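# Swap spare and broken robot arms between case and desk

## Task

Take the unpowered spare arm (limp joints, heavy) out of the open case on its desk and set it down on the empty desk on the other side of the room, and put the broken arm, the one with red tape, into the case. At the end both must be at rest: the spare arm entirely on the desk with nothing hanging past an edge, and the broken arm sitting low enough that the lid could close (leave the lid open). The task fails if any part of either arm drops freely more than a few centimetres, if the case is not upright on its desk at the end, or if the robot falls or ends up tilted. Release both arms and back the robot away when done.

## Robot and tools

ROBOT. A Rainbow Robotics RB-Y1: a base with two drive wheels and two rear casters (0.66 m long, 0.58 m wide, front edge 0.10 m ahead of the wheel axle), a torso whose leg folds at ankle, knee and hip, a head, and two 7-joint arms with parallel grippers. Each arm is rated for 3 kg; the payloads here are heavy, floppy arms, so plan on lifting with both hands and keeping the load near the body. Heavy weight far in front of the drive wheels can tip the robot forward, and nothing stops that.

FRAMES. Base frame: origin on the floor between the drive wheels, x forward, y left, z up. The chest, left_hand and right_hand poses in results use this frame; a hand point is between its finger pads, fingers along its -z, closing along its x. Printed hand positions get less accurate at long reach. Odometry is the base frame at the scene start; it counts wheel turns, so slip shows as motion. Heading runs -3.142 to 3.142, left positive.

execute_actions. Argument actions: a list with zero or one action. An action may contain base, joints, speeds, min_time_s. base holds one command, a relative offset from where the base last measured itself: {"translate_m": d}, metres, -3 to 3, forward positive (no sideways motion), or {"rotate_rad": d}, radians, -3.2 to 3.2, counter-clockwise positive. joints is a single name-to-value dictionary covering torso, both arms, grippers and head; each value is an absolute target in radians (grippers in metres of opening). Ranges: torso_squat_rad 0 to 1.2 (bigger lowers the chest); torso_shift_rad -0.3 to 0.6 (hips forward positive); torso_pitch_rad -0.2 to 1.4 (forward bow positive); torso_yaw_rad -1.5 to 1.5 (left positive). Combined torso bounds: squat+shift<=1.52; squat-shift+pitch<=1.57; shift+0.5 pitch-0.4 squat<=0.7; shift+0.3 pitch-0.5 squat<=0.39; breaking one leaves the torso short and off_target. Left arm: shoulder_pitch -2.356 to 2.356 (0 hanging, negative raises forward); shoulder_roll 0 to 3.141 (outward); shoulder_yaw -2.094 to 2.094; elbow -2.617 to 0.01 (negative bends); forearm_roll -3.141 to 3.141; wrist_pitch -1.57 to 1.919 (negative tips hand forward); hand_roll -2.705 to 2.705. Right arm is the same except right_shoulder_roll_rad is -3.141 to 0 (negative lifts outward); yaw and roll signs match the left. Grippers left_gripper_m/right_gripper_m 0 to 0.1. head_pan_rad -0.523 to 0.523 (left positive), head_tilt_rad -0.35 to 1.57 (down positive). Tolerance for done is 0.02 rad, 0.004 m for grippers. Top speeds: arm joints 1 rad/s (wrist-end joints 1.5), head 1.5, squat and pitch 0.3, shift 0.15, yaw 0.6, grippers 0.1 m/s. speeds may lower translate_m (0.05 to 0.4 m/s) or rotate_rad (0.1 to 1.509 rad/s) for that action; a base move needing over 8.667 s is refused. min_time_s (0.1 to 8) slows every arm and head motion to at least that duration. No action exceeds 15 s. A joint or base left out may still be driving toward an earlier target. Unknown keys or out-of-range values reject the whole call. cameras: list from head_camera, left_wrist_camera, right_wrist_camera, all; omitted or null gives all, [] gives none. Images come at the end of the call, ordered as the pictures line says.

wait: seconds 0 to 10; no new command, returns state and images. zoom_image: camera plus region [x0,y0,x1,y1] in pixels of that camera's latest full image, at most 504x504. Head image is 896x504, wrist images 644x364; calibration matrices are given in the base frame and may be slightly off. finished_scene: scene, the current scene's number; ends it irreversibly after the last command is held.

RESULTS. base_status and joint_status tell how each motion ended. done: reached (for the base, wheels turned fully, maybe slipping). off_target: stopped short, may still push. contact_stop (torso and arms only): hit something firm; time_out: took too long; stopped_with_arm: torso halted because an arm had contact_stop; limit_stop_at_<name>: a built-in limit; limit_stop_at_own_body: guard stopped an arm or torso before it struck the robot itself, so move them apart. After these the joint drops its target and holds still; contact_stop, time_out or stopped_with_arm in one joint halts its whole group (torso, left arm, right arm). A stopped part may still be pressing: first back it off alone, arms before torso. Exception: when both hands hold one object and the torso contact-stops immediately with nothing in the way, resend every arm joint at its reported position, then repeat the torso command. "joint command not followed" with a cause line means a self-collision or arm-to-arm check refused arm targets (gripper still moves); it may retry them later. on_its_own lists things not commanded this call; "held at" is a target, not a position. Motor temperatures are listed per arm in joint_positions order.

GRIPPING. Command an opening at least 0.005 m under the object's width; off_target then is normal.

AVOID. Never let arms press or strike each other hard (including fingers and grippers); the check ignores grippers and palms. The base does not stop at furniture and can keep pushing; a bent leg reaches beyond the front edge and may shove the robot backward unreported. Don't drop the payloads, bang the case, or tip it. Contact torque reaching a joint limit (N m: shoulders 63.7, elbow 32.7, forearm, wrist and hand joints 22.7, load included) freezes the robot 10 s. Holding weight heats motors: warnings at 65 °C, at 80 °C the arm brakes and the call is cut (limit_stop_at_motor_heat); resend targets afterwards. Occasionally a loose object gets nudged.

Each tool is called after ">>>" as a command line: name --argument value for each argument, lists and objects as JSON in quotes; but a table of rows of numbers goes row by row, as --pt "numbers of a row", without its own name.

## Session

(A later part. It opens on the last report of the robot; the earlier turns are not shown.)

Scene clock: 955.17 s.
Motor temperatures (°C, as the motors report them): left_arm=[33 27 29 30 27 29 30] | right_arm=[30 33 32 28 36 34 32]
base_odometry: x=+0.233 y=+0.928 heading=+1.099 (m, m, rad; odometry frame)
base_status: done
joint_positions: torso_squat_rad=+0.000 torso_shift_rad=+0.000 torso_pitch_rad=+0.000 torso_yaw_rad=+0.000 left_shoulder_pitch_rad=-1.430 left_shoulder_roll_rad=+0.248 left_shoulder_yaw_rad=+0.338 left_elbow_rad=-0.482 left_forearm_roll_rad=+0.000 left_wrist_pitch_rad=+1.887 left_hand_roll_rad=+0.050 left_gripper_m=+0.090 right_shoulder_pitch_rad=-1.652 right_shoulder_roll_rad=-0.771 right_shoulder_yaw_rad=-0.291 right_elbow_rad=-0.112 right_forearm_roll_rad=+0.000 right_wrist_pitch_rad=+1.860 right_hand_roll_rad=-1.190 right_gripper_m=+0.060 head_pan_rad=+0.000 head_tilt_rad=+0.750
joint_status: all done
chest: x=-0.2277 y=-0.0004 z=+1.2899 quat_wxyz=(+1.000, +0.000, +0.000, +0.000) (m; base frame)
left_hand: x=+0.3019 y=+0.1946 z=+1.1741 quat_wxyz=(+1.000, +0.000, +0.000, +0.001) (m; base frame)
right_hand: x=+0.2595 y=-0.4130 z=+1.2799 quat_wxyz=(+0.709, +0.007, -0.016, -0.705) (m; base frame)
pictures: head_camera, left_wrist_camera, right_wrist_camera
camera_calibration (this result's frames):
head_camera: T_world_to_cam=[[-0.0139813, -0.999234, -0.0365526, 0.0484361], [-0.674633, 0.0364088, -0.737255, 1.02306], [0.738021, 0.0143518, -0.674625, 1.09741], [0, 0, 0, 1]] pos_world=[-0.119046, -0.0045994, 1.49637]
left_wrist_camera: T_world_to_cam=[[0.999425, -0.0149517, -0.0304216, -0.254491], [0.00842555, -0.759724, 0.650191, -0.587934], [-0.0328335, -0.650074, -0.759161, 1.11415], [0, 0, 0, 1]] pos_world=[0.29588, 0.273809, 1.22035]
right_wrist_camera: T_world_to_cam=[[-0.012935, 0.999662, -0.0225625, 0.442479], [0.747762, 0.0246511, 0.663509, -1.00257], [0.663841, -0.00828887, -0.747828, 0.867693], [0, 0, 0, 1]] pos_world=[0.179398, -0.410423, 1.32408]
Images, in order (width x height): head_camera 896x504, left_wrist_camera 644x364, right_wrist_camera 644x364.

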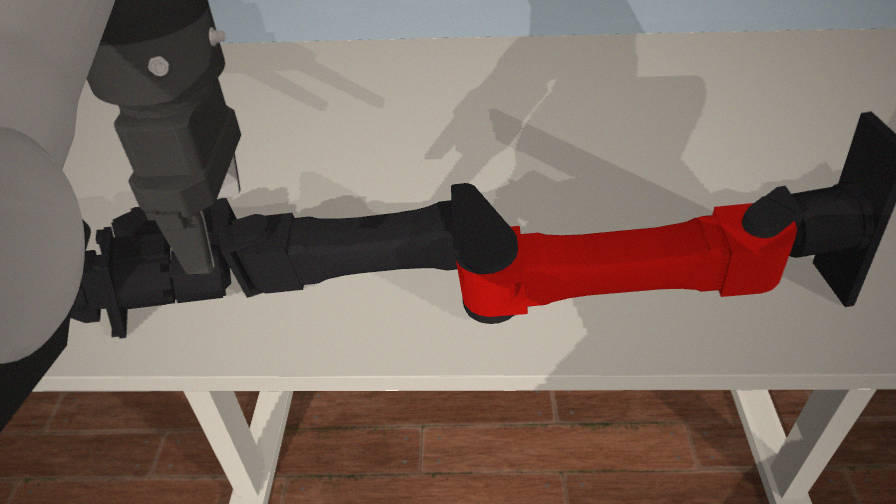

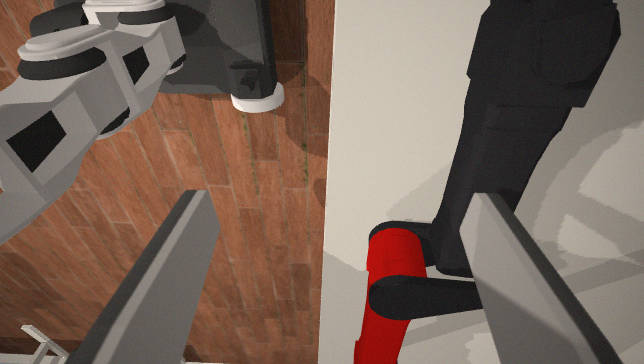

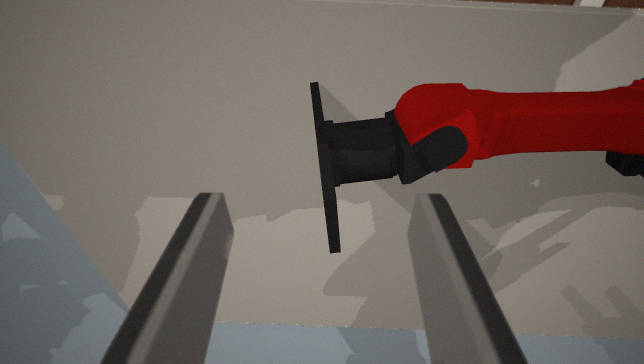

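>>> execute_actions --actions '[{"base": {"translate_m": 0.125}, "joints": {"head_tilt_rad": 0.9, "torso_squat_rad": 0.4}}]'

Scene clock: 970.30 s.
Motor temperatures (°C, as the motors report them): left_arm=[33 27 29 30 27 29 30] | right_arm=[30 33 32 28 36 34 32]
base_odometry: x=+0.290 y=+1.039 heading=+1.099 (m, m, rad; odometry frame)
base_status: done
joint_positions: torso_squat_rad=+0.400 torso_shift_rad=+0.000 torso_pitch_rad=+0.000 torso_yaw_rad=+0.000 left_shoulder_pitch_rad=-1.430 left_shoulder_roll_rad=+0.248 left_shoulder_yaw_rad=+0.338 left_elbow_rad=-0.482 left_forearm_roll_rad=+0.000 left_wrist_pitch_rad=+1.887 left_hand_roll_rad=+0.050 left_gripper_m=+0.090 right_shoulder_pitch_rad=-1.652 right_shoulder_roll_rad=-0.771 right_shoulder_yaw_rad=-0.291 right_elbow_rad=-0.112 right_forearm_roll_rad=+0.000 right_wrist_pitch_rad=+1.860 right_hand_roll_rad=-1.190 right_gripper_m=+0.060 head_pan_rad=+0.000 head_tilt_rad=+0.900
joint_status: all done
chest: x=-0.2278 y=-0.0003 z=+1.2347 quat_wxyz=(+1.000, +0.000, +0.000, +0.000) (m; base frame)
left_hand: x=+0.3019 y=+0.1946 z=+1.1190 quat_wxyz=(+1.000, +0.000, +0.000, +0.001) (m; base frame)
right_hand: x=+0.2594 y=-0.4129 z=+1.2248 quat_wxyz=(+0.709, +0.007, -0.016, -0.705) (m; base frame)
pictures: head_camera, left_wrist_camera, right_wrist_camera
camera_calibration (this result's frames):
head_camera: T_world_to_cam=[[-0.0193375, -0.999233, -0.0340493, 0.0417641], [-0.777149, 0.0364479, -0.62826, 0.804777], [0.629019, 0.0143124, -0.777258, 1.18504], [0, 0, 0, 1]] pos_world=[-0.119171, -0.0045611, 1.42811]
left_wrist_camera: T_world_to_cam=[[0.99943, -0.0149589, -0.0302768, -0.256272], [0.00832604, -0.75972, 0.650197, -0.552005], [-0.0327281, -0.650078, -0.759162, 1.07225], [0, 0, 0, 1]] pos_world=[0.295815, 0.273847, 1.16517]
right_wrist_camera: T_world_to_cam=[[-0.0129643, 0.999661, -0.0225681, 0.441189], [0.747663, 0.0246779, 0.663619, -0.966008], [0.663951, -0.00827004, -0.74773, 0.826339], [0, 0, 0, 1]] pos_world=[0.179319, -0.410366, 1.2689]
Images, in order (width x height): head_camera 896x504, left_wrist_camera 644x364, right_wrist_camera 644x364.

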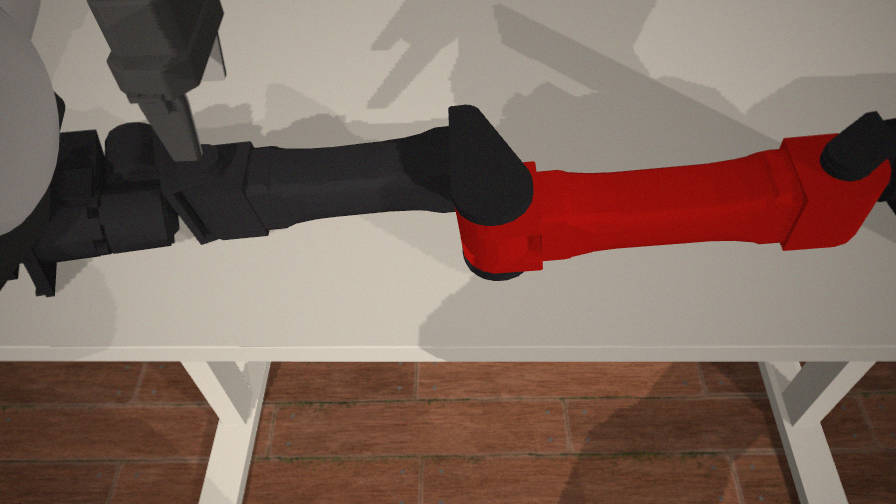

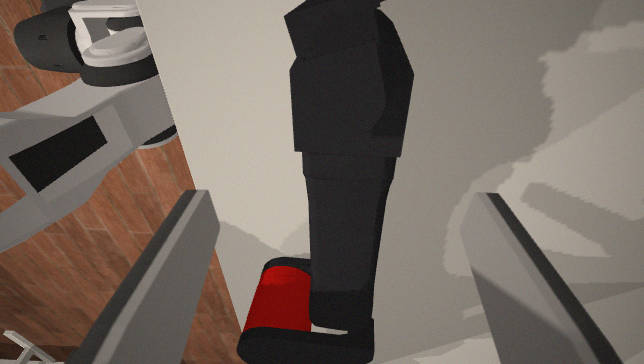

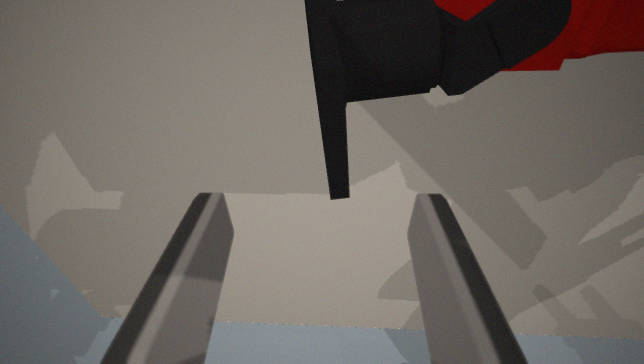

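>>> execute_actions --actions '[{"base": {"translate_m": 0.004}, "joints": {"right_hand_roll_rad": -1.07, "torso_squat_rad": 0.62}}]' --cameras '["left_wrist_camera", "right_wrist_camera"]'

Scene clock: 990.00 s.
Motor temperatures (°C, as the motors report them): left_arm=[34 27 29 30 27 29 30] | right_arm=[30 33 32 28 36 34 32]
base_odometry: x=+0.292 y=+1.043 heading=+1.099 (m, m, rad; odometry frame)
base_status: done
joint_positions: torso_squat_rad=+0.620 torso_shift_rad=+0.000 torso_pitch_rad=+0.000 torso_yaw_rad=+0.000 left_shoulder_pitch_rad=-1.430 left_shoulder_roll_rad=+0.248 left_shoulder_yaw_rad=+0.338 left_elbow_rad=-0.482 left_forearm_roll_rad=+0.000 left_wrist_pitch_rad=+1.887 left_hand_roll_rad=+0.050 left_gripper_m=+0.090 right_shoulder_pitch_rad=-1.652 right_shoulder_roll_rad=-0.771 right_shoulder_yaw_rad=-0.291 right_elbow_rad=-0.112 right_forearm_roll_rad=+0.000 right_wrist_pitch_rad=+1.860 right_hand_roll_rad=-1.070 right_gripper_m=+0.060 head_pan_rad=+0.000 head_tilt_rad=+0.900
joint_status: all done
chest: x=-0.2278 y=-0.0003 z=+1.1596 quat_wxyz=(+1.000, +0.000, +0.000, +0.000) (m; base frame)
left_hand: x=+0.3018 y=+0.1946 z=+1.0439 quat_wxyz=(+1.000, +0.000, +0.000, +0.001) (m; base frame)
right_hand: x=+0.2594 y=-0.4129 z=+1.1497 quat_wxyz=(+0.750, +0.006, -0.016, -0.662) (m; base frame)
pictures: left_wrist_camera, right_wrist_camera
camera_calibration (this result's frames):
left_wrist_camera: T_world_to_cam=[[0.999429, -0.0149436, -0.0302997, -0.258498], [0.00835257, -0.75972, 0.650197, -0.503176], [-0.0327355, -0.650079, -0.759161, 1.01532], [0, 0, 0, 1]] pos_world=[0.29579, 0.273904, 1.09013]
right_wrist_camera: T_world_to_cam=[[-0.132411, 0.990846, -0.026311, 0.47108], [0.740218, 0.116502, 0.662197, -0.874732], [0.6592, 0.068206, -0.748868, 0.804369], [0, 0, 0, 1]] pos_world=[0.179629, -0.419722, 1.19401]
Images, in order (width x height): left_wrist_camera 644x364, right_wrist_camera 644x364.

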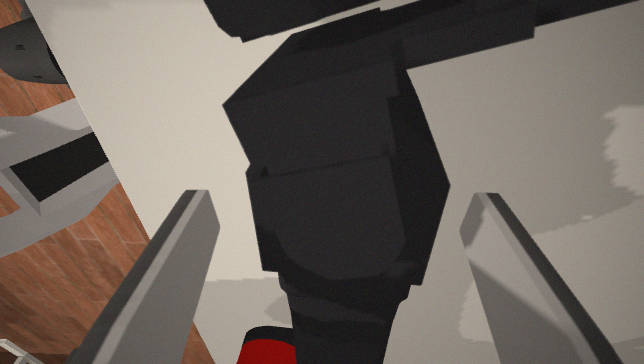

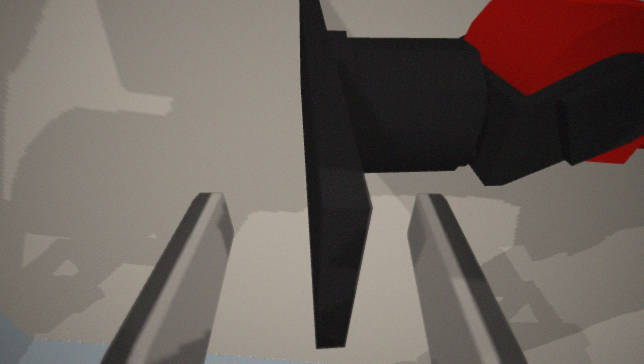

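>>> execute_actions --actions '[{"joints": {"torso_squat_rad": 0.695}}]'

Scene clock: 994.13 s.
Motor temperatures (°C, as the motors report them): left_arm=[34 27 29 30 27 29 30] | right_arm=[30 33 32 28 36 34 32]
base_odometry: x=+0.292 y=+1.043 heading=+1.099 (m, m, rad; odometry frame)
base_status: not commanded
joint_positions: torso_squat_rad=+0.695 torso_shift_rad=+0.000 torso_pitch_rad=+0.000 torso_yaw_rad=+0.000 left_shoulder_pitch_rad=-1.430 left_shoulder_roll_rad=+0.248 left_shoulder_yaw_rad=+0.338 left_elbow_rad=-0.482 left_forearm_roll_rad=+0.000 left_wrist_pitch_rad=+1.887 left_hand_roll_rad=+0.050 left_gripper_m=+0.090 right_shoulder_pitch_rad=-1.653 right_shoulder_roll_rad=-0.771 right_shoulder_yaw_rad=-0.291 right_elbow_rad=-0.112 right_forearm_roll_rad=+0.000 right_wrist_pitch_rad=+1.860 right_hand_roll_rad=-1.070 right_gripper_m=+0.060 head_pan_rad=+0.000 head_tilt_rad=+0.900
joint_status: all done
chest: x=-0.2278 y=-0.0003 z=+1.1276 quat_wxyz=(+1.000, +0.000, +0.000, +0.000) (m; base frame)
left_hand: x=+0.3018 y=+0.1947 z=+1.0118 quat_wxyz=(+1.000, +0.000, +0.000, +0.001) (m; base frame)
right_hand: x=+0.2594 y=-0.4128 z=+1.1178 quat_wxyz=(+0.750, +0.006, -0.016, -0.662) (m; base frame)
pictures: head_camera, left_wrist_camera, right_wrist_camera
camera_calibration (this result's frames):
head_camera: T_world_to_cam=[[-0.0193331, -0.999233, -0.0340414, 0.0381829], [-0.77714, 0.0364397, -0.628272, 0.737461], [0.629031, 0.0143085, -0.777248, 1.10181], [0, 0, 0, 1]] pos_world=[-0.119227, -0.00448457, 1.32101]
left_wrist_camera: T_world_to_cam=[[0.99943, -0.0149358, -0.0302882, -0.259452], [0.00835125, -0.759715, 0.650203, -0.482309], [-0.0327217, -0.650085, -0.759157, 0.990988], [0, 0, 0, 1]] pos_world=[0.295758, 0.273933, 1.05806]
right_wrist_camera: T_world_to_cam=[[-0.132431, 0.990842, -0.0263537, 0.470253], [0.740101, 0.116534, 0.662322, -0.853646], [0.659327, 0.0682077, -0.748756, 0.780271], [0, 0, 0, 1]] pos_world=[0.179606, -0.419688, 1.16201]
Images, in order (width x height): head_camera 896x504, left_wrist_camera 644x364, right_wrist_camera 644x364.

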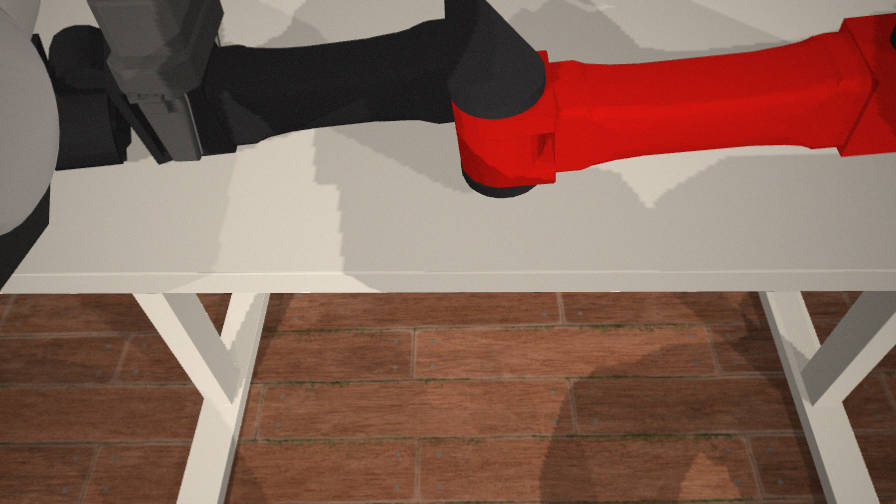

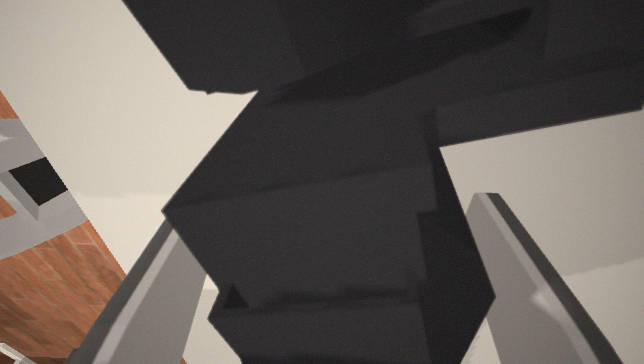

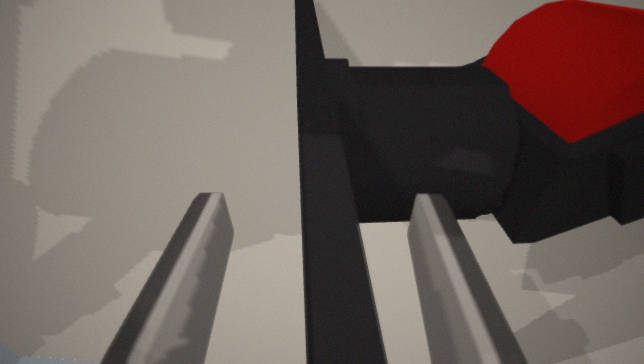

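>>> execute_actions --actions '[{"joints": {"left_gripper_m": 0.0, "right_gripper_m": 0.0, "head_tilt_rad": 0.7}}]'

Scene clock: 999.53 s.
Motor temperatures (°C, as the motors report them): left_arm=[34 27 29 30 27 29 30] | right_arm=[30 33 32 28 36 34 32]
base_odometry: x=+0.292 y=+1.043 heading=+1.099 (m, m, rad; odometry frame)
base_status: not commanded
joint_positions: torso_squat_rad=+0.695 torso_shift_rad=+0.000 torso_pitch_rad=+0.000 torso_yaw_rad=+0.000 left_shoulder_pitch_rad=-1.430 left_shoulder_roll_rad=+0.248 left_shoulder_yaw_rad=+0.338 left_elbow_rad=-0.482 left_forearm_roll_rad=+0.000 left_wrist_pitch_rad=+1.887 left_hand_roll_rad=+0.050 left_gripper_m=+0.060 right_shoulder_pitch_rad=-1.653 right_shoulder_roll_rad=-0.770 right_shoulder_yaw_rad=-0.291 right_elbow_rad=-0.112 right_forearm_roll_rad=+0.000 right_wrist_pitch_rad=+1.860 right_hand_roll_rad=-1.070 right_gripper_m=+0.015 head_pan_rad=+0.000 head_tilt_rad=+0.700
joint_status: left_gripper_m off_target (ended at +0.060, target +0.000); right_gripper_m off_target (ended at +0.015, target +0.000); the others done
chest: x=-0.2278 y=-0.0001 z=+1.1276 quat_wxyz=(+1.000, +0.000, +0.000, +0.000) (m; base frame)
left_hand: x=+0.3019 y=+0.1945 z=+1.0118 quat_wxyz=(+1.000, +0.000, +0.000, +0.001) (m; base frame)
right_hand: x=+0.2596 y=-0.4119 z=+1.1178 quat_wxyz=(+0.750, +0.006, -0.016, -0.661) (m; base frame)
pictures: head_camera, left_wrist_camera, right_wrist_camera
camera_calibration (this result's frames):
head_camera: T_world_to_cam=[[-0.0120771, -0.999245, -0.0369213, 0.0437101], [-0.636895, 0.0361523, -0.770103, 0.95465], [0.770856, 0.0142144, -0.636851, 0.944579], [0, 0, 0, 1]] pos_world=[-0.119595, -0.00426227, 1.33835]
left_wrist_camera: T_world_to_cam=[[0.999433, -0.0153681, -0.029974, -0.259771], [0.00783684, -0.75935, 0.650636, -0.482733], [-0.0327598, -0.650501, -0.758798, 0.990601], [0, 0, 0, 1]] pos_world=[0.295858, 0.273832, 1.05796]
right_wrist_camera: T_world_to_cam=[[-0.133819, 0.990657, -0.0263052, 0.469629], [0.740125, 0.117558, 0.662114, -0.853325], [0.65902, 0.069134, -0.748942, 0.780732], [0, 0, 0, 1]] pos_world=[0.179894, -0.418902, 1.16207]
Images, in order (width x height): head_camera 896x504, left_wrist_camera 644x364, right_wrist_camera 644x364.

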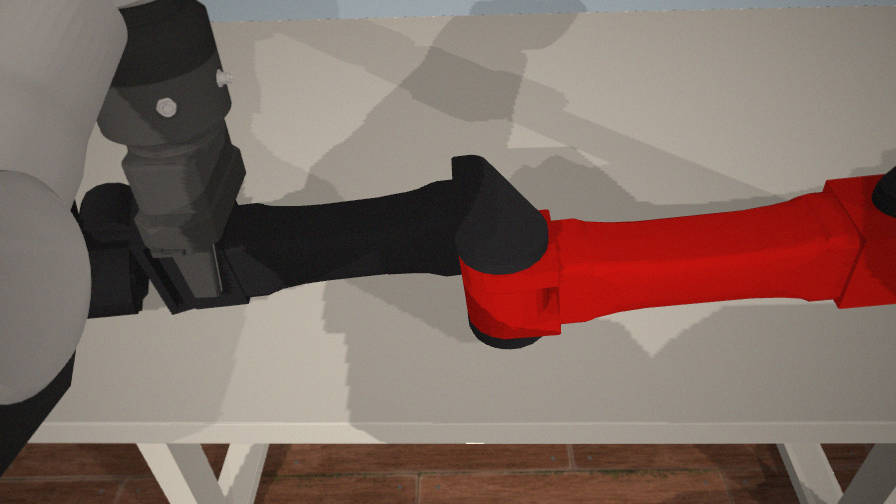

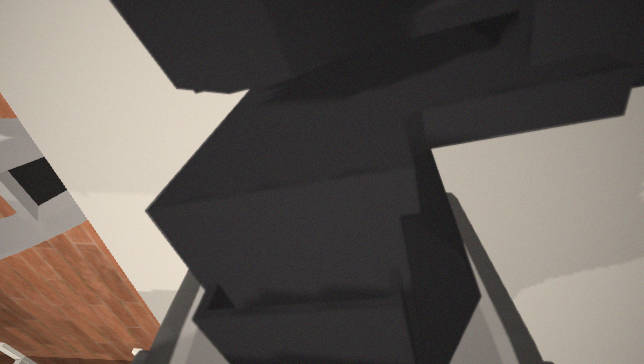

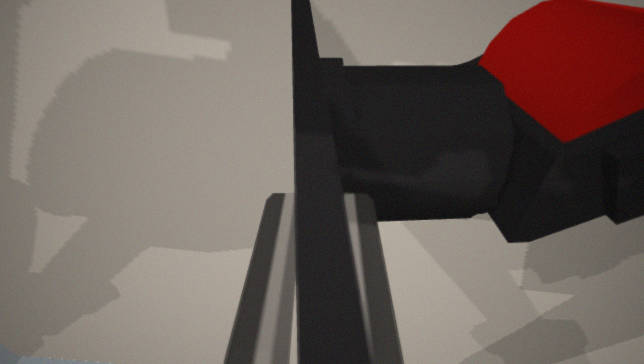

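>>> execute_actions --actions '[{"joints": {"torso_squat_rad": 0.66}}]'

Scene clock: 1008.67 s.
Motor temperatures (°C, as the motors report them): left_arm=[34 27 29 30 27 29 30] | right_arm=[30 33 32 28 36 34 32]
base_odometry: x=+0.292 y=+1.043 heading=+1.099 (m, m, rad; odometry frame)
base_status: not commanded
joint_positions: torso_squat_rad=+0.660 torso_shift_rad=+0.001 torso_pitch_rad=+0.002 torso_yaw_rad=+0.000 left_shoulder_pitch_rad=-1.428 left_shoulder_roll_rad=+0.247 left_shoulder_yaw_rad=+0.338 left_elbow_rad=-0.481 left_forearm_roll_rad=+0.000 left_wrist_pitch_rad=+1.887 left_hand_roll_rad=+0.050 left_gripper_m=+0.057 right_shoulder_pitch_rad=-1.650 right_shoulder_roll_rad=-0.770 right_shoulder_yaw_rad=-0.291 right_elbow_rad=-0.111 right_forearm_roll_rad=+0.000 right_wrist_pitch_rad=+1.860 right_hand_roll_rad=-1.070 right_gripper_m=+0.014 head_pan_rad=+0.000 head_tilt_rad=+0.700
joint_status: all done
chest: x=-0.2270 y=-0.0003 z=+1.1430 quat_wxyz=(+1.000, +0.000, +0.001, +0.000) (m; base frame)
left_hand: x=+0.3017 y=+0.1943 z=+1.0248 quat_wxyz=(+1.000, +0.000, +0.003, +0.001) (m; base frame)
right_hand: x=+0.2598 y=-0.4124 z=+1.1307 quat_wxyz=(+0.750, +0.004, -0.014, -0.662) (m; base frame)
pictures: head_camera, left_wrist_camera, right_wrist_camera
camera_calibration (this result's frames):
head_camera: T_world_to_cam=[[-0.0121342, -0.999235, -0.0371849, 0.044422], [-0.638104, 0.0363693, -0.769091, 0.965582], [0.769855, 0.0143956, -0.638057, 0.95493], [0, 0, 0, 1]] pos_world=[-0.118477, -0.00447628, 1.35357]
left_wrist_camera: T_world_to_cam=[[0.99925, -0.0155512, -0.0354597, -0.253515], [0.0112627, -0.759464, 0.650452, -0.492188], [-0.0370456, -0.650364, -0.758719, 1.0015], [0, 0, 0, 1]] pos_world=[0.29597, 0.273599, 1.07101]
right_wrist_camera: T_world_to_cam=[[-0.133121, 0.990776, -0.0253111, 0.469243], [0.743872, 0.116758, 0.658044, -0.858596], [0.65493, 0.0687715, -0.752554, 0.795274], [0, 0, 0, 1]] pos_world=[0.180303, -0.419359, 1.17536]
Images, in order (width x height): head_camera 896x504, left_wrist_camera 644x364, right_wrist_camera 644x364.

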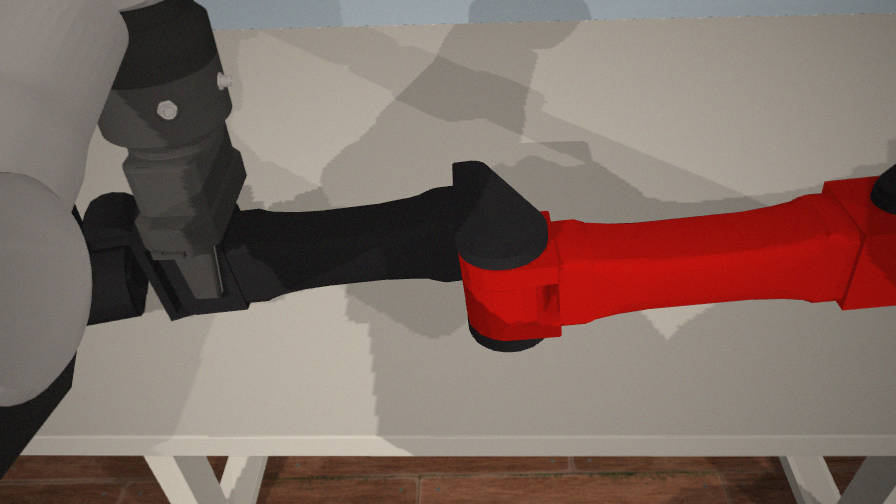

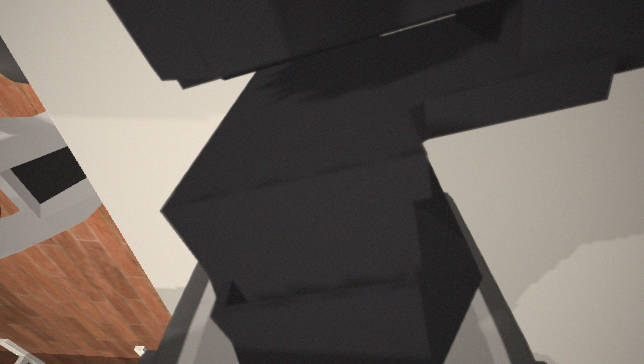

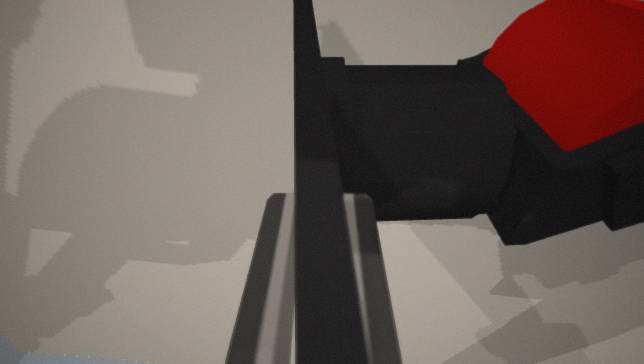

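>>> execute_actions --actions '[{"joints": {"torso_squat_rad": 0.45}}]' --cameras '["head_camera", "left_wrist_camera"]'

Scene clock: 1012.60 s.
Motor temperatures (°C, as the motors report them): left_arm=[34 27 29 30 27 29 30] | right_arm=[31 33 32 28 36 34 32]
base_odometry: x=+0.292 y=+1.043 heading=+1.099 (m, m, rad; odometry frame)
base_status: not commanded
joint_positions: torso_squat_rad=+0.450 torso_shift_rad=+0.001 torso_pitch_rad=+0.002 torso_yaw_rad=+0.000 left_shoulder_pitch_rad=-1.427 left_shoulder_roll_rad=+0.247 left_shoulder_yaw_rad=+0.338 left_elbow_rad=-0.481 left_forearm_roll_rad=+0.000 left_wrist_pitch_rad=+1.887 left_hand_roll_rad=+0.050 left_gripper_m=+0.057 right_shoulder_pitch_rad=-1.650 right_shoulder_roll_rad=-0.769 right_shoulder_yaw_rad=-0.291 right_elbow_rad=-0.111 right_forearm_roll_rad=+0.000 right_wrist_pitch_rad=+1.860 right_hand_roll_rad=-1.070 right_gripper_m=+0.014 head_pan_rad=+0.000 head_tilt_rad=+0.700
joint_status: all done
chest: x=-0.2269 y=-0.0003 z=+1.2203 quat_wxyz=(+1.000, +0.000, +0.001, +0.000) (m; base frame)
left_hand: x=+0.3017 y=+0.1943 z=+1.1017 quat_wxyz=(+1.000, +0.000, +0.003, +0.001) (m; base frame)
right_hand: x=+0.2599 y=-0.4125 z=+1.2077 quat_wxyz=(+0.750, +0.004, -0.014, -0.662) (m; base frame)
pictures: head_camera, left_wrist_camera
camera_calibration (this result's frames):
head_camera: T_world_to_cam=[[-0.0121402, -0.999235, -0.0371836, 0.0472472], [-0.638232, 0.0363697, -0.768985, 1.02499], [0.769749, 0.0143962, -0.638185, 1.00427], [0, 0, 0, 1]] pos_world=[-0.118281, -0.00452528, 1.43087]
left_wrist_camera: T_world_to_cam=[[0.999214, -0.0155751, -0.0364634, -0.249647], [0.0118987, -0.75945, 0.650456, -0.542435], [-0.037823, -0.650379, -0.758668, 1.05996], [0, 0, 0, 1]] pos_world=[0.295996, 0.273536, 1.14789]
Images, in order (width x height): head_camera 896x504, left_wrist_camera 644x364.

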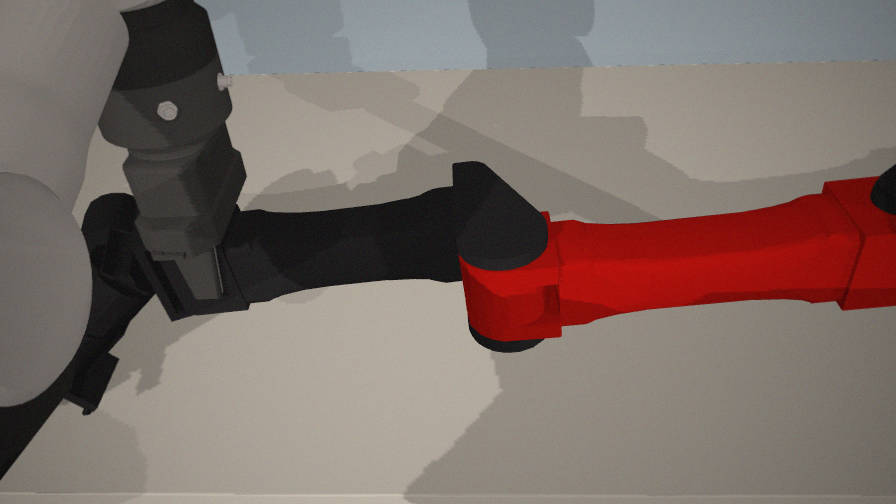

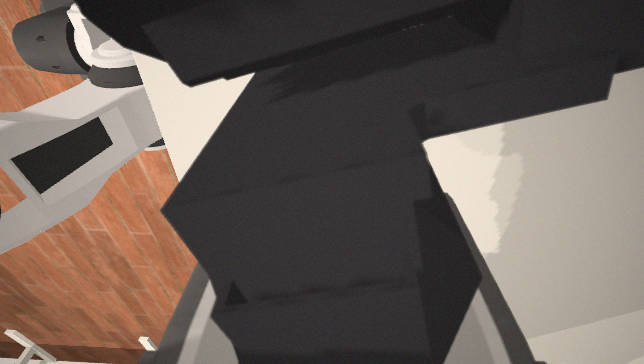

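>>> execute_actions --actions '[{"joints": {"torso_squat_rad": 0.0, "head_tilt_rad": 0.85}}]' --cameras '["head_camera", "left_wrist_camera"]'

Scene clock: 1016.90 s.
Motor temperatures (°C, as the motors report them): left_arm=[35 27 29 30 27 29 30] | right_arm=[31 33 32 29 36 34 32]
base_odometry: x=+0.292 y=+1.043 heading=+1.099 (m, m, rad; odometry frame)
base_status: not commanded
joint_positions: torso_squat_rad=+0.000 torso_shift_rad=+0.001 torso_pitch_rad=+0.002 torso_yaw_rad=+0.000 left_shoulder_pitch_rad=-1.427 left_shoulder_roll_rad=+0.247 left_shoulder_yaw_rad=+0.338 left_elbow_rad=-0.481 left_forearm_roll_rad=+0.000 left_wrist_pitch_rad=+1.887 left_hand_roll_rad=+0.050 left_gripper_m=+0.057 right_shoulder_pitch_rad=-1.650 right_shoulder_roll_rad=-0.769 right_shoulder_yaw_rad=-0.291 right_elbow_rad=-0.111 right_forearm_roll_rad=+0.000 right_wrist_pitch_rad=+1.860 right_hand_roll_rad=-1.070 right_gripper_m=+0.014 head_pan_rad=+0.000 head_tilt_rad=+0.850
joint_status: all done
chest: x=-0.2266 y=-0.0003 z=+1.2899 quat_wxyz=(+1.000, +0.000, +0.001, +0.000) (m; base frame)
left_hand: x=+0.3018 y=+0.1942 z=+1.1709 quat_wxyz=(+1.000, +0.000, +0.004, +0.001) (m; base frame)
right_hand: x=+0.2601 y=-0.4125 z=+1.2772 quat_wxyz=(+0.750, +0.004, -0.014, -0.662) (m; base frame)
pictures: head_camera, left_wrist_camera
camera_calibration (this result's frames):
head_camera: T_world_to_cam=[[-0.0176269, -0.999234, -0.0349406, 0.0453336], [-0.746155, 0.036408, -0.664776, 0.90143], [0.665539, 0.0143532, -0.746225, 1.18817], [0, 0, 0, 1]] pos_world=[-0.117369, -0.00457439, 1.48748]
left_wrist_camera: T_world_to_cam=[[0.999177, -0.0156768, -0.0374066, -0.246075], [0.0124377, -0.759412, 0.650491, -0.587735], [-0.0386047, -0.650421, -0.758593, 1.11255], [0, 0, 0, 1]] pos_world=[0.296132, 0.273436, 1.21709]
Images, in order (width x height): head_camera 896x504, left_wrist_camera 644x364.

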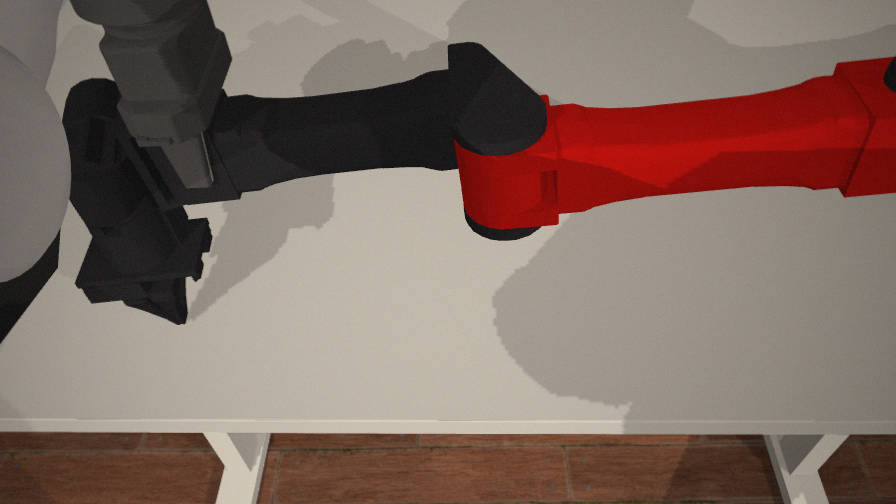

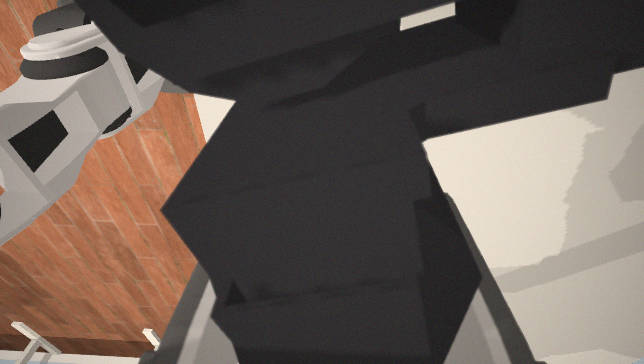

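>>> execute_actions --actions '[{"joints": {"torso_pitch_rad": -0.04}}]' --cameras '[]'

>>> execute_actions --actions '[{"base": {"translate_m": -1.245}, "speeds": {"translate_m": 0.3}}]' --cameras '["head_camera", "left_wrist_camera"]'

Scene clock: 1034.57 s.
Motor temperatures (°C, as the motors report them): left_arm=[36 27 29 31 27 29 30] | right_arm=[32 33 32 29 36 34 32]
base_odometry: x=+0.292 y=+1.043 heading=+1.099 (m, m, rad; odometry frame)
base_status: not commanded
joint_positions: torso_squat_rad=+0.000 torso_shift_rad=+0.001 torso_pitch_rad=-0.038 torso_yaw_rad=+0.000 left_shoulder_pitch_rad=-1.427 left_shoulder_roll_rad=+0.247 left_shoulder_yaw_rad=+0.338 left_elbow_rad=-0.480 left_forearm_roll_rad=+0.000 left_wrist_pitch_rad=+1.887 left_hand_roll_rad=+0.050 left_gripper_m=+0.057 right_shoulder_pitch_rad=-1.650 right_shoulder_roll_rad=-0.769 right_shoulder_yaw_rad=-0.291 right_elbow_rad=-0.111 right_forearm_roll_rad=+0.000 right_wrist_pitch_rad=+1.860 right_hand_roll_rad=-1.070 right_gripper_m=+0.014 head_pan_rad=+0.000 head_tilt_rad=+0.850
joint_status: all done
chest: x=-0.2392 y=-0.0003 z=+1.2897 quat_wxyz=(+1.000, +0.000, -0.019, +0.000) (m; base frame)
left_hand: x=+0.2936 y=+0.1941 z=+1.1919 quat_wxyz=(+1.000, +0.000, -0.016, +0.001) (m; base frame)
right_hand: x=+0.2477 y=-0.4125 z=+1.2966 quat_wxyz=(+0.749, +0.017, -0.029, -0.661) (m; base frame)
pictures: none
No camera images: the call's "cameras" was empty. Leave "cameras" out to get every camera's image.

Scene clock: 1039.97 s.
Motor temperatures (°C, as the motors report them): left_arm=[37 27 29 31 27 29 30] | right_arm=[32 33 32 29 36 34 32]
base_odometry: x=-0.273 y=-0.066 heading=+1.100 (m, m, rad; odometry frame)
base_status: done
joint_positions: torso_squat_rad=+0.000 torso_shift_rad=+0.001 torso_pitch_rad=-0.038 torso_yaw_rad=+0.000 left_shoulder_pitch_rad=-1.426 left_shoulder_roll_rad=+0.246 left_shoulder_yaw_rad=+0.338 left_elbow_rad=-0.480 left_forearm_roll_rad=+0.000 left_wrist_pitch_rad=+1.887 left_hand_roll_rad=+0.050 left_gripper_m=+0.057 right_shoulder_pitch_rad=-1.650 right_shoulder_roll_rad=-0.769 right_shoulder_yaw_rad=-0.291 right_elbow_rad=-0.111 right_forearm_roll_rad=+0.000 right_wrist_pitch_rad=+1.860 right_hand_roll_rad=-1.070 right_gripper_m=+0.014 head_pan_rad=+0.000 head_tilt_rad=+0.850
joint_status: not commanded
chest: x=-0.2391 y=-0.0003 z=+1.2897 quat_wxyz=(+1.000, +0.000, -0.019, +0.000) (m; base frame)
left_hand: x=+0.2936 y=+0.1941 z=+1.1918 quat_wxyz=(+1.000, +0.000, -0.016, +0.001) (m; base frame)
right_hand: x=+0.2478 y=-0.4125 z=+1.2965 quat_wxyz=(+0.749, +0.017, -0.029, -0.661) (m; base frame)
pictures: head_camera, left_wrist_camera
camera_calibration (this result's frames):
head_camera: T_world_to_cam=[[-0.016238, -0.999233, -0.0356212, 0.0463158], [-0.718859, 0.0364291, -0.694201, 0.936462], [0.694966, 0.0143342, -0.7189, 1.16809], [0, 0, 0, 1]] pos_world=[-0.137844, -0.00457779, 1.49148]
left_wrist_camera: T_world_to_cam=[[0.999873, -0.0157517, 0.00224287, -0.284557], [-0.0134225, -0.7594, 0.650485, -0.593663], [-0.00854302, -0.650433, -0.759516, 1.12034], [0, 0, 0, 1]] pos_world=[0.286124, 0.273396, 1.23772]
Images, in order (width x height): head_camera 896x504, left_wrist_camera 644x364.

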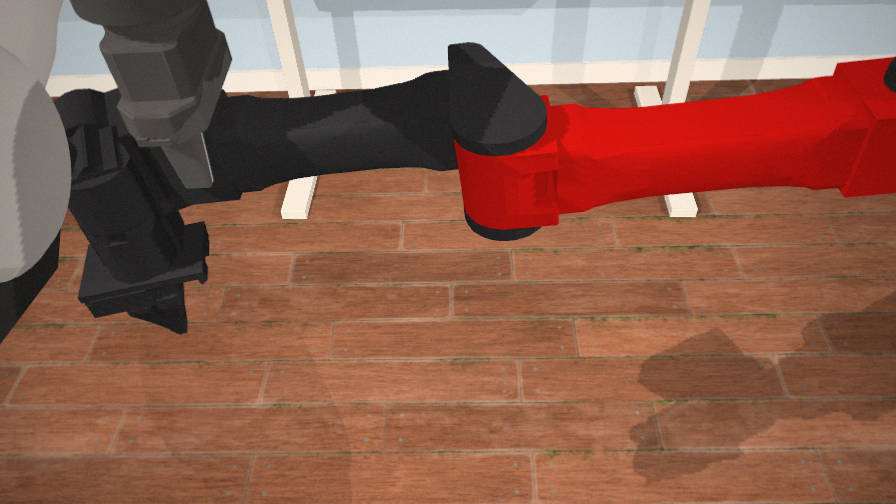

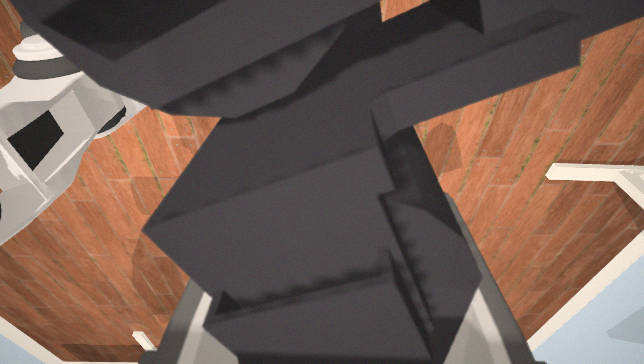

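>>> execute_actions --actions '[{"base": {"rotate_rad": 1.569}, "speeds": {"rotate_rad": 0.7}, "joints": {"torso_pitch_rad": 0.0, "head_tilt_rad": 0.3}}]' --cameras '["head_camera", "left_wrist_camera"]'

Scene clock: 1047.27 s.
Motor temperatures (°C, as the motors report them): left_arm=[37 28 29 32 27 29 30] | right_arm=[32 33 32 30 36 34 32]
base_odometry: x=-0.273 y=-0.066 heading=+2.668 (m, m, rad; odometry frame)
base_status: done
joint_positions: torso_squat_rad=+0.000 torso_shift_rad=+0.001 torso_pitch_rad=+0.002 torso_yaw_rad=+0.000 left_shoulder_pitch_rad=-1.426 left_shoulder_roll_rad=+0.246 left_shoulder_yaw_rad=+0.338 left_elbow_rad=-0.480 left_forearm_roll_rad=+0.000 left_wrist_pitch_rad=+1.887 left_hand_roll_rad=+0.050 left_gripper_m=+0.057 right_shoulder_pitch_rad=-1.650 right_shoulder_roll_rad=-0.769 right_shoulder_yaw_rad=-0.291 right_elbow_rad=-0.111 right_forearm_roll_rad=+0.000 right_wrist_pitch_rad=+1.860 right_hand_roll_rad=-1.070 right_gripper_m=+0.014 head_pan_rad=+0.000 head_tilt_rad=+0.300
joint_status: all done
chest: x=-0.2266 y=-0.0004 z=+1.2899 quat_wxyz=(+1.000, +0.000, +0.001, +0.000) (m; base frame)
left_hand: x=+0.3017 y=+0.1941 z=+1.1707 quat_wxyz=(+1.000, +0.000, +0.004, +0.001) (m; base frame)
right_hand: x=+0.2601 y=-0.4126 z=+1.2772 quat_wxyz=(+0.750, +0.004, -0.014, -0.662) (m; base frame)
pictures: head_camera, left_wrist_camera
camera_calibration (this result's frames):
head_camera: T_world_to_cam=[[0.00338255, -0.999235, -0.0389645, 0.0556057], [-0.288639, 0.0363307, -0.956748, 1.42989], [0.957432, 0.0144829, -0.288296, 0.56552], [0, 0, 0, 1]] pos_world=[-0.128913, -0.00457607, 1.53325]
left_wrist_camera: T_world_to_cam=[[0.999161, -0.0158281, -0.0377718, -0.245529], [0.0125628, -0.759376, 0.650531, -0.587788], [-0.0389797, -0.65046, -0.75854, 1.11241], [0, 0, 0, 1]] pos_world=[0.296068, 0.273342, 1.21691]
Images, in order (width x height): head_camera 896x504, left_wrist_camera 644x364.

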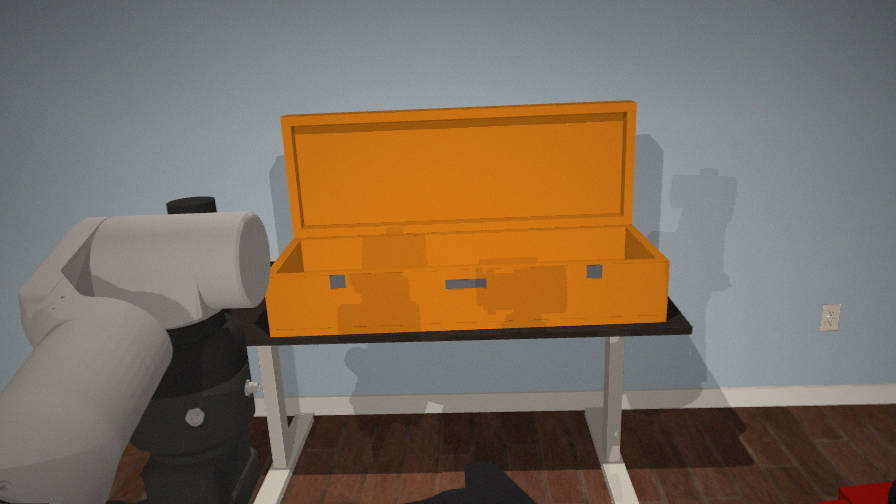

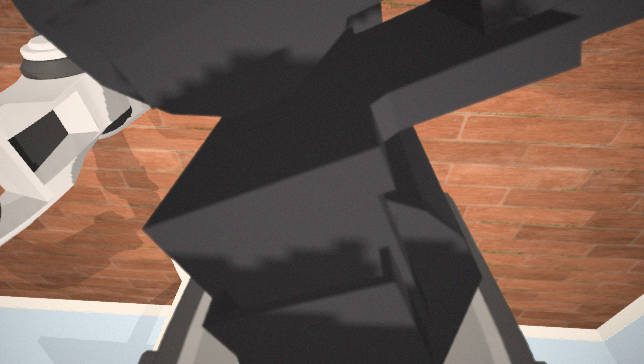

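>>> zoom_image --camera "head_camera" --region '[520, 90, 700, 340]'

>>> execute_actions --actions '[{"base": {"rotate_rad": -0.03}}]' --cameras '[]'

>>> execute_actions --actions '[{"base": {"translate_m": 1.2}, "speeds": {"translate_m": 0.3}, "joints": {"head_tilt_rad": 0.45}}]' --cameras '["head_camera"]'

Region (520, 90, 700, 340) of head_camera's 896x504 image, scaled by 2.016, with more detail than that image has; it fills the left 363 columns of this view, and the rest is white.

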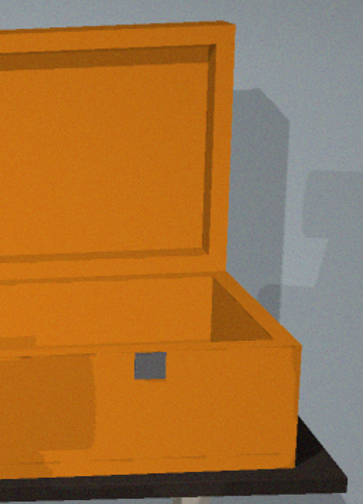

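Scene clock: 1058.27 s.
Motor temperatures (°C, as the motors report them): left_arm=[38 28 29 32 27 29 30] | right_arm=[33 33 32 30 36 34 32]
base_odometry: x=-0.273 y=-0.066 heading=+2.638 (m, m, rad; odometry frame)
base_status: done
joint_positions: torso_squat_rad=+0.000 torso_shift_rad=+0.001 torso_pitch_rad=+0.002 torso_yaw_rad=+0.000 left_shoulder_pitch_rad=-1.426 left_shoulder_roll_rad=+0.246 left_shoulder_yaw_rad=+0.338 left_elbow_rad=-0.480 left_forearm_roll_rad=+0.000 left_wrist_pitch_rad=+1.887 left_hand_roll_rad=+0.050 left_gripper_m=+0.057 right_shoulder_pitch_rad=-1.650 right_shoulder_roll_rad=-0.769 right_shoulder_yaw_rad=-0.291 right_elbow_rad=-0.111 right_forearm_roll_rad=+0.000 right_wrist_pitch_rad=+1.860 right_hand_roll_rad=-1.070 right_gripper_m=+0.014 head_pan_rad=+0.000 head_tilt_rad=+0.300
joint_status: not commanded
chest: x=-0.2266 y=-0.0003 z=+1.2899 quat_wxyz=(+1.000, +0.000, +0.001, +0.000) (m; base frame)
left_hand: x=+0.3017 y=+0.1940 z=+1.1707 quat_wxyz=(+1.000, +0.000, +0.004, +0.001) (m; base frame)
right_hand: x=+0.2601 y=-0.4126 z=+1.2772 quat_wxyz=(+0.750, +0.004, -0.014, -0.662) (m; base frame)
pictures: none
No camera images: the call's "cameras" was empty. Leave "cameras" out to get every camera's image.

Scene clock: 1063.33 s.
Motor temperatures (°C, as the motors report them): left_arm=[38 28 29 32 27 29 30] | right_arm=[33 33 32 30 36 34 32]
base_odometry: x=-1.325 y=+0.513 heading=+2.638 (m, m, rad; odometry frame)
base_status: done
joint_positions: torso_squat_rad=+0.000 torso_shift_rad=+0.001 torso_pitch_rad=+0.002 torso_yaw_rad=+0.000 left_shoulder_pitch_rad=-1.427 left_shoulder_roll_rad=+0.246 left_shoulder_yaw_rad=+0.338 left_elbow_rad=-0.480 left_forearm_roll_rad=+0.000 left_wrist_pitch_rad=+1.887 left_hand_roll_rad=+0.050 left_gripper_m=+0.057 right_shoulder_pitch_rad=-1.650 right_shoulder_roll_rad=-0.769 right_shoulder_yaw_rad=-0.291 right_elbow_rad=-0.111 right_forearm_roll_rad=+0.000 right_wrist_pitch_rad=+1.860 right_hand_roll_rad=-1.070 right_gripper_m=+0.014 head_pan_rad=+0.000 head_tilt_rad=+0.450
joint_status: all done
chest: x=-0.2266 y=-0.0003 z=+1.2899 quat_wxyz=(+1.000, +0.000, +0.001, +0.000) (m; base frame)
left_hand: x=+0.3018 y=+0.1940 z=+1.1707 quat_wxyz=(+1.000, +0.000, +0.004, +0.001) (m; base frame)
right_hand: x=+0.2602 y=-0.4126 z=+1.2772 quat_wxyz=(+0.750, +0.004, -0.014, -0.662) (m; base frame)
pictures: head_camera
camera_calibration (this result's frames):
head_camera: T_world_to_cam=[[-0.00254889, -0.999235, -0.0390189, 0.054488], [-0.428386, 0.0363485, -0.902864, 1.32108], [0.903592, 0.0144139, -0.428151, 0.762842], [0, 0, 0, 1]] pos_world=[-0.123226, -0.00456868, 1.5215]
Images, in order (width x height): head_camera 896x504.

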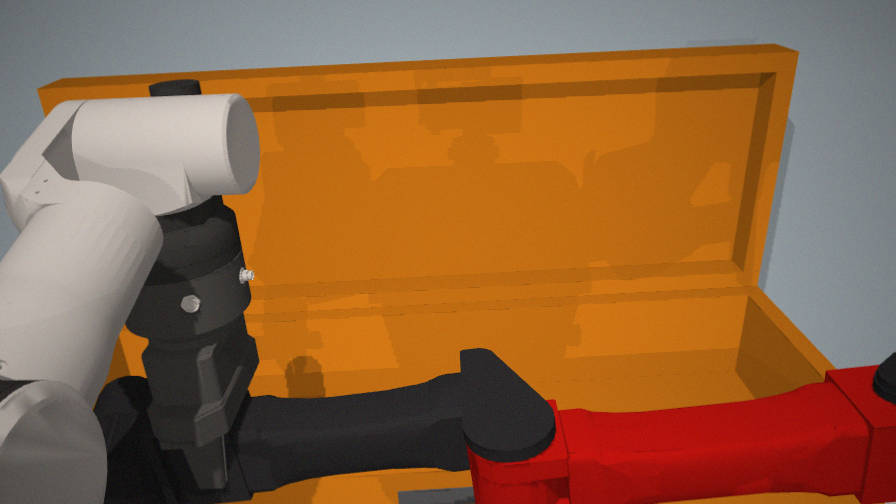

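>>> execute_actions --actions '[{"base": {"rotate_rad": 0.055}, "joints": {"head_tilt_rad": 0.95}}]' --cameras '["head_camera"]'

Scene clock: 1070.57 s.
Motor temperatures (°C, as the motors report them): left_arm=[38 28 29 32 27 29 30] | right_arm=[33 33 32 30 36 34 32]
base_odometry: x=-1.325 y=+0.513 heading=+2.692 (m, m, rad; odometry frame)
base_status: done
joint_positions: torso_squat_rad=+0.000 torso_shift_rad=+0.001 torso_pitch_rad=+0.002 torso_yaw_rad=+0.000 left_shoulder_pitch_rad=-1.427 left_shoulder_roll_rad=+0.246 left_shoulder_yaw_rad=+0.338 left_elbow_rad=-0.480 left_forearm_roll_rad=+0.000 left_wrist_pitch_rad=+1.887 left_hand_roll_rad=+0.050 left_gripper_m=+0.057 right_shoulder_pitch_rad=-1.650 right_shoulder_roll_rad=-0.769 right_shoulder_yaw_rad=-0.291 right_elbow_rad=-0.111 right_forearm_roll_rad=+0.000 right_wrist_pitch_rad=+1.860 right_hand_roll_rad=-1.070 right_gripper_m=+0.014 head_pan_rad=+0.000 head_tilt_rad=+0.950
joint_status: all done
chest: x=-0.2266 y=-0.0003 z=+1.2899 quat_wxyz=(+1.000, +0.000, +0.001, +0.000) (m; base frame)
left_hand: x=+0.3017 y=+0.1940 z=+1.1707 quat_wxyz=(+1.000, +0.000, +0.004, +0.001) (m; base frame)
right_hand: x=+0.2601 y=-0.4126 z=+1.2772 quat_wxyz=(+0.750, +0.004, -0.014, -0.662) (m; base frame)
pictures: head_camera
camera_calibration (this result's frames):
head_camera: T_world_to_cam=[[-0.021082, -0.999233, -0.033001, 0.0417319], [-0.808763, 0.03645, -0.587005, 0.772743], [0.587757, 0.0143147, -0.808911, 1.26571], [0, 0, 0, 1]] pos_world=[-0.118082, -0.0045848, 1.47882]
Images, in order (width x height): head_camera 896x504.

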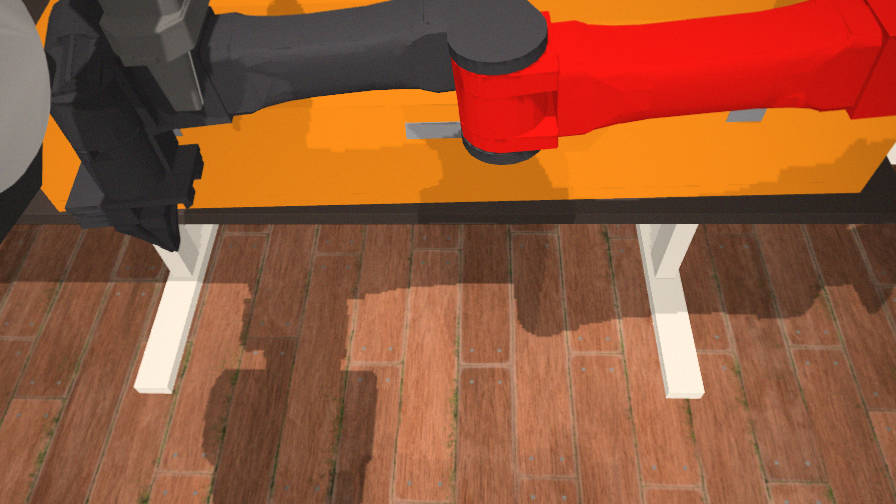

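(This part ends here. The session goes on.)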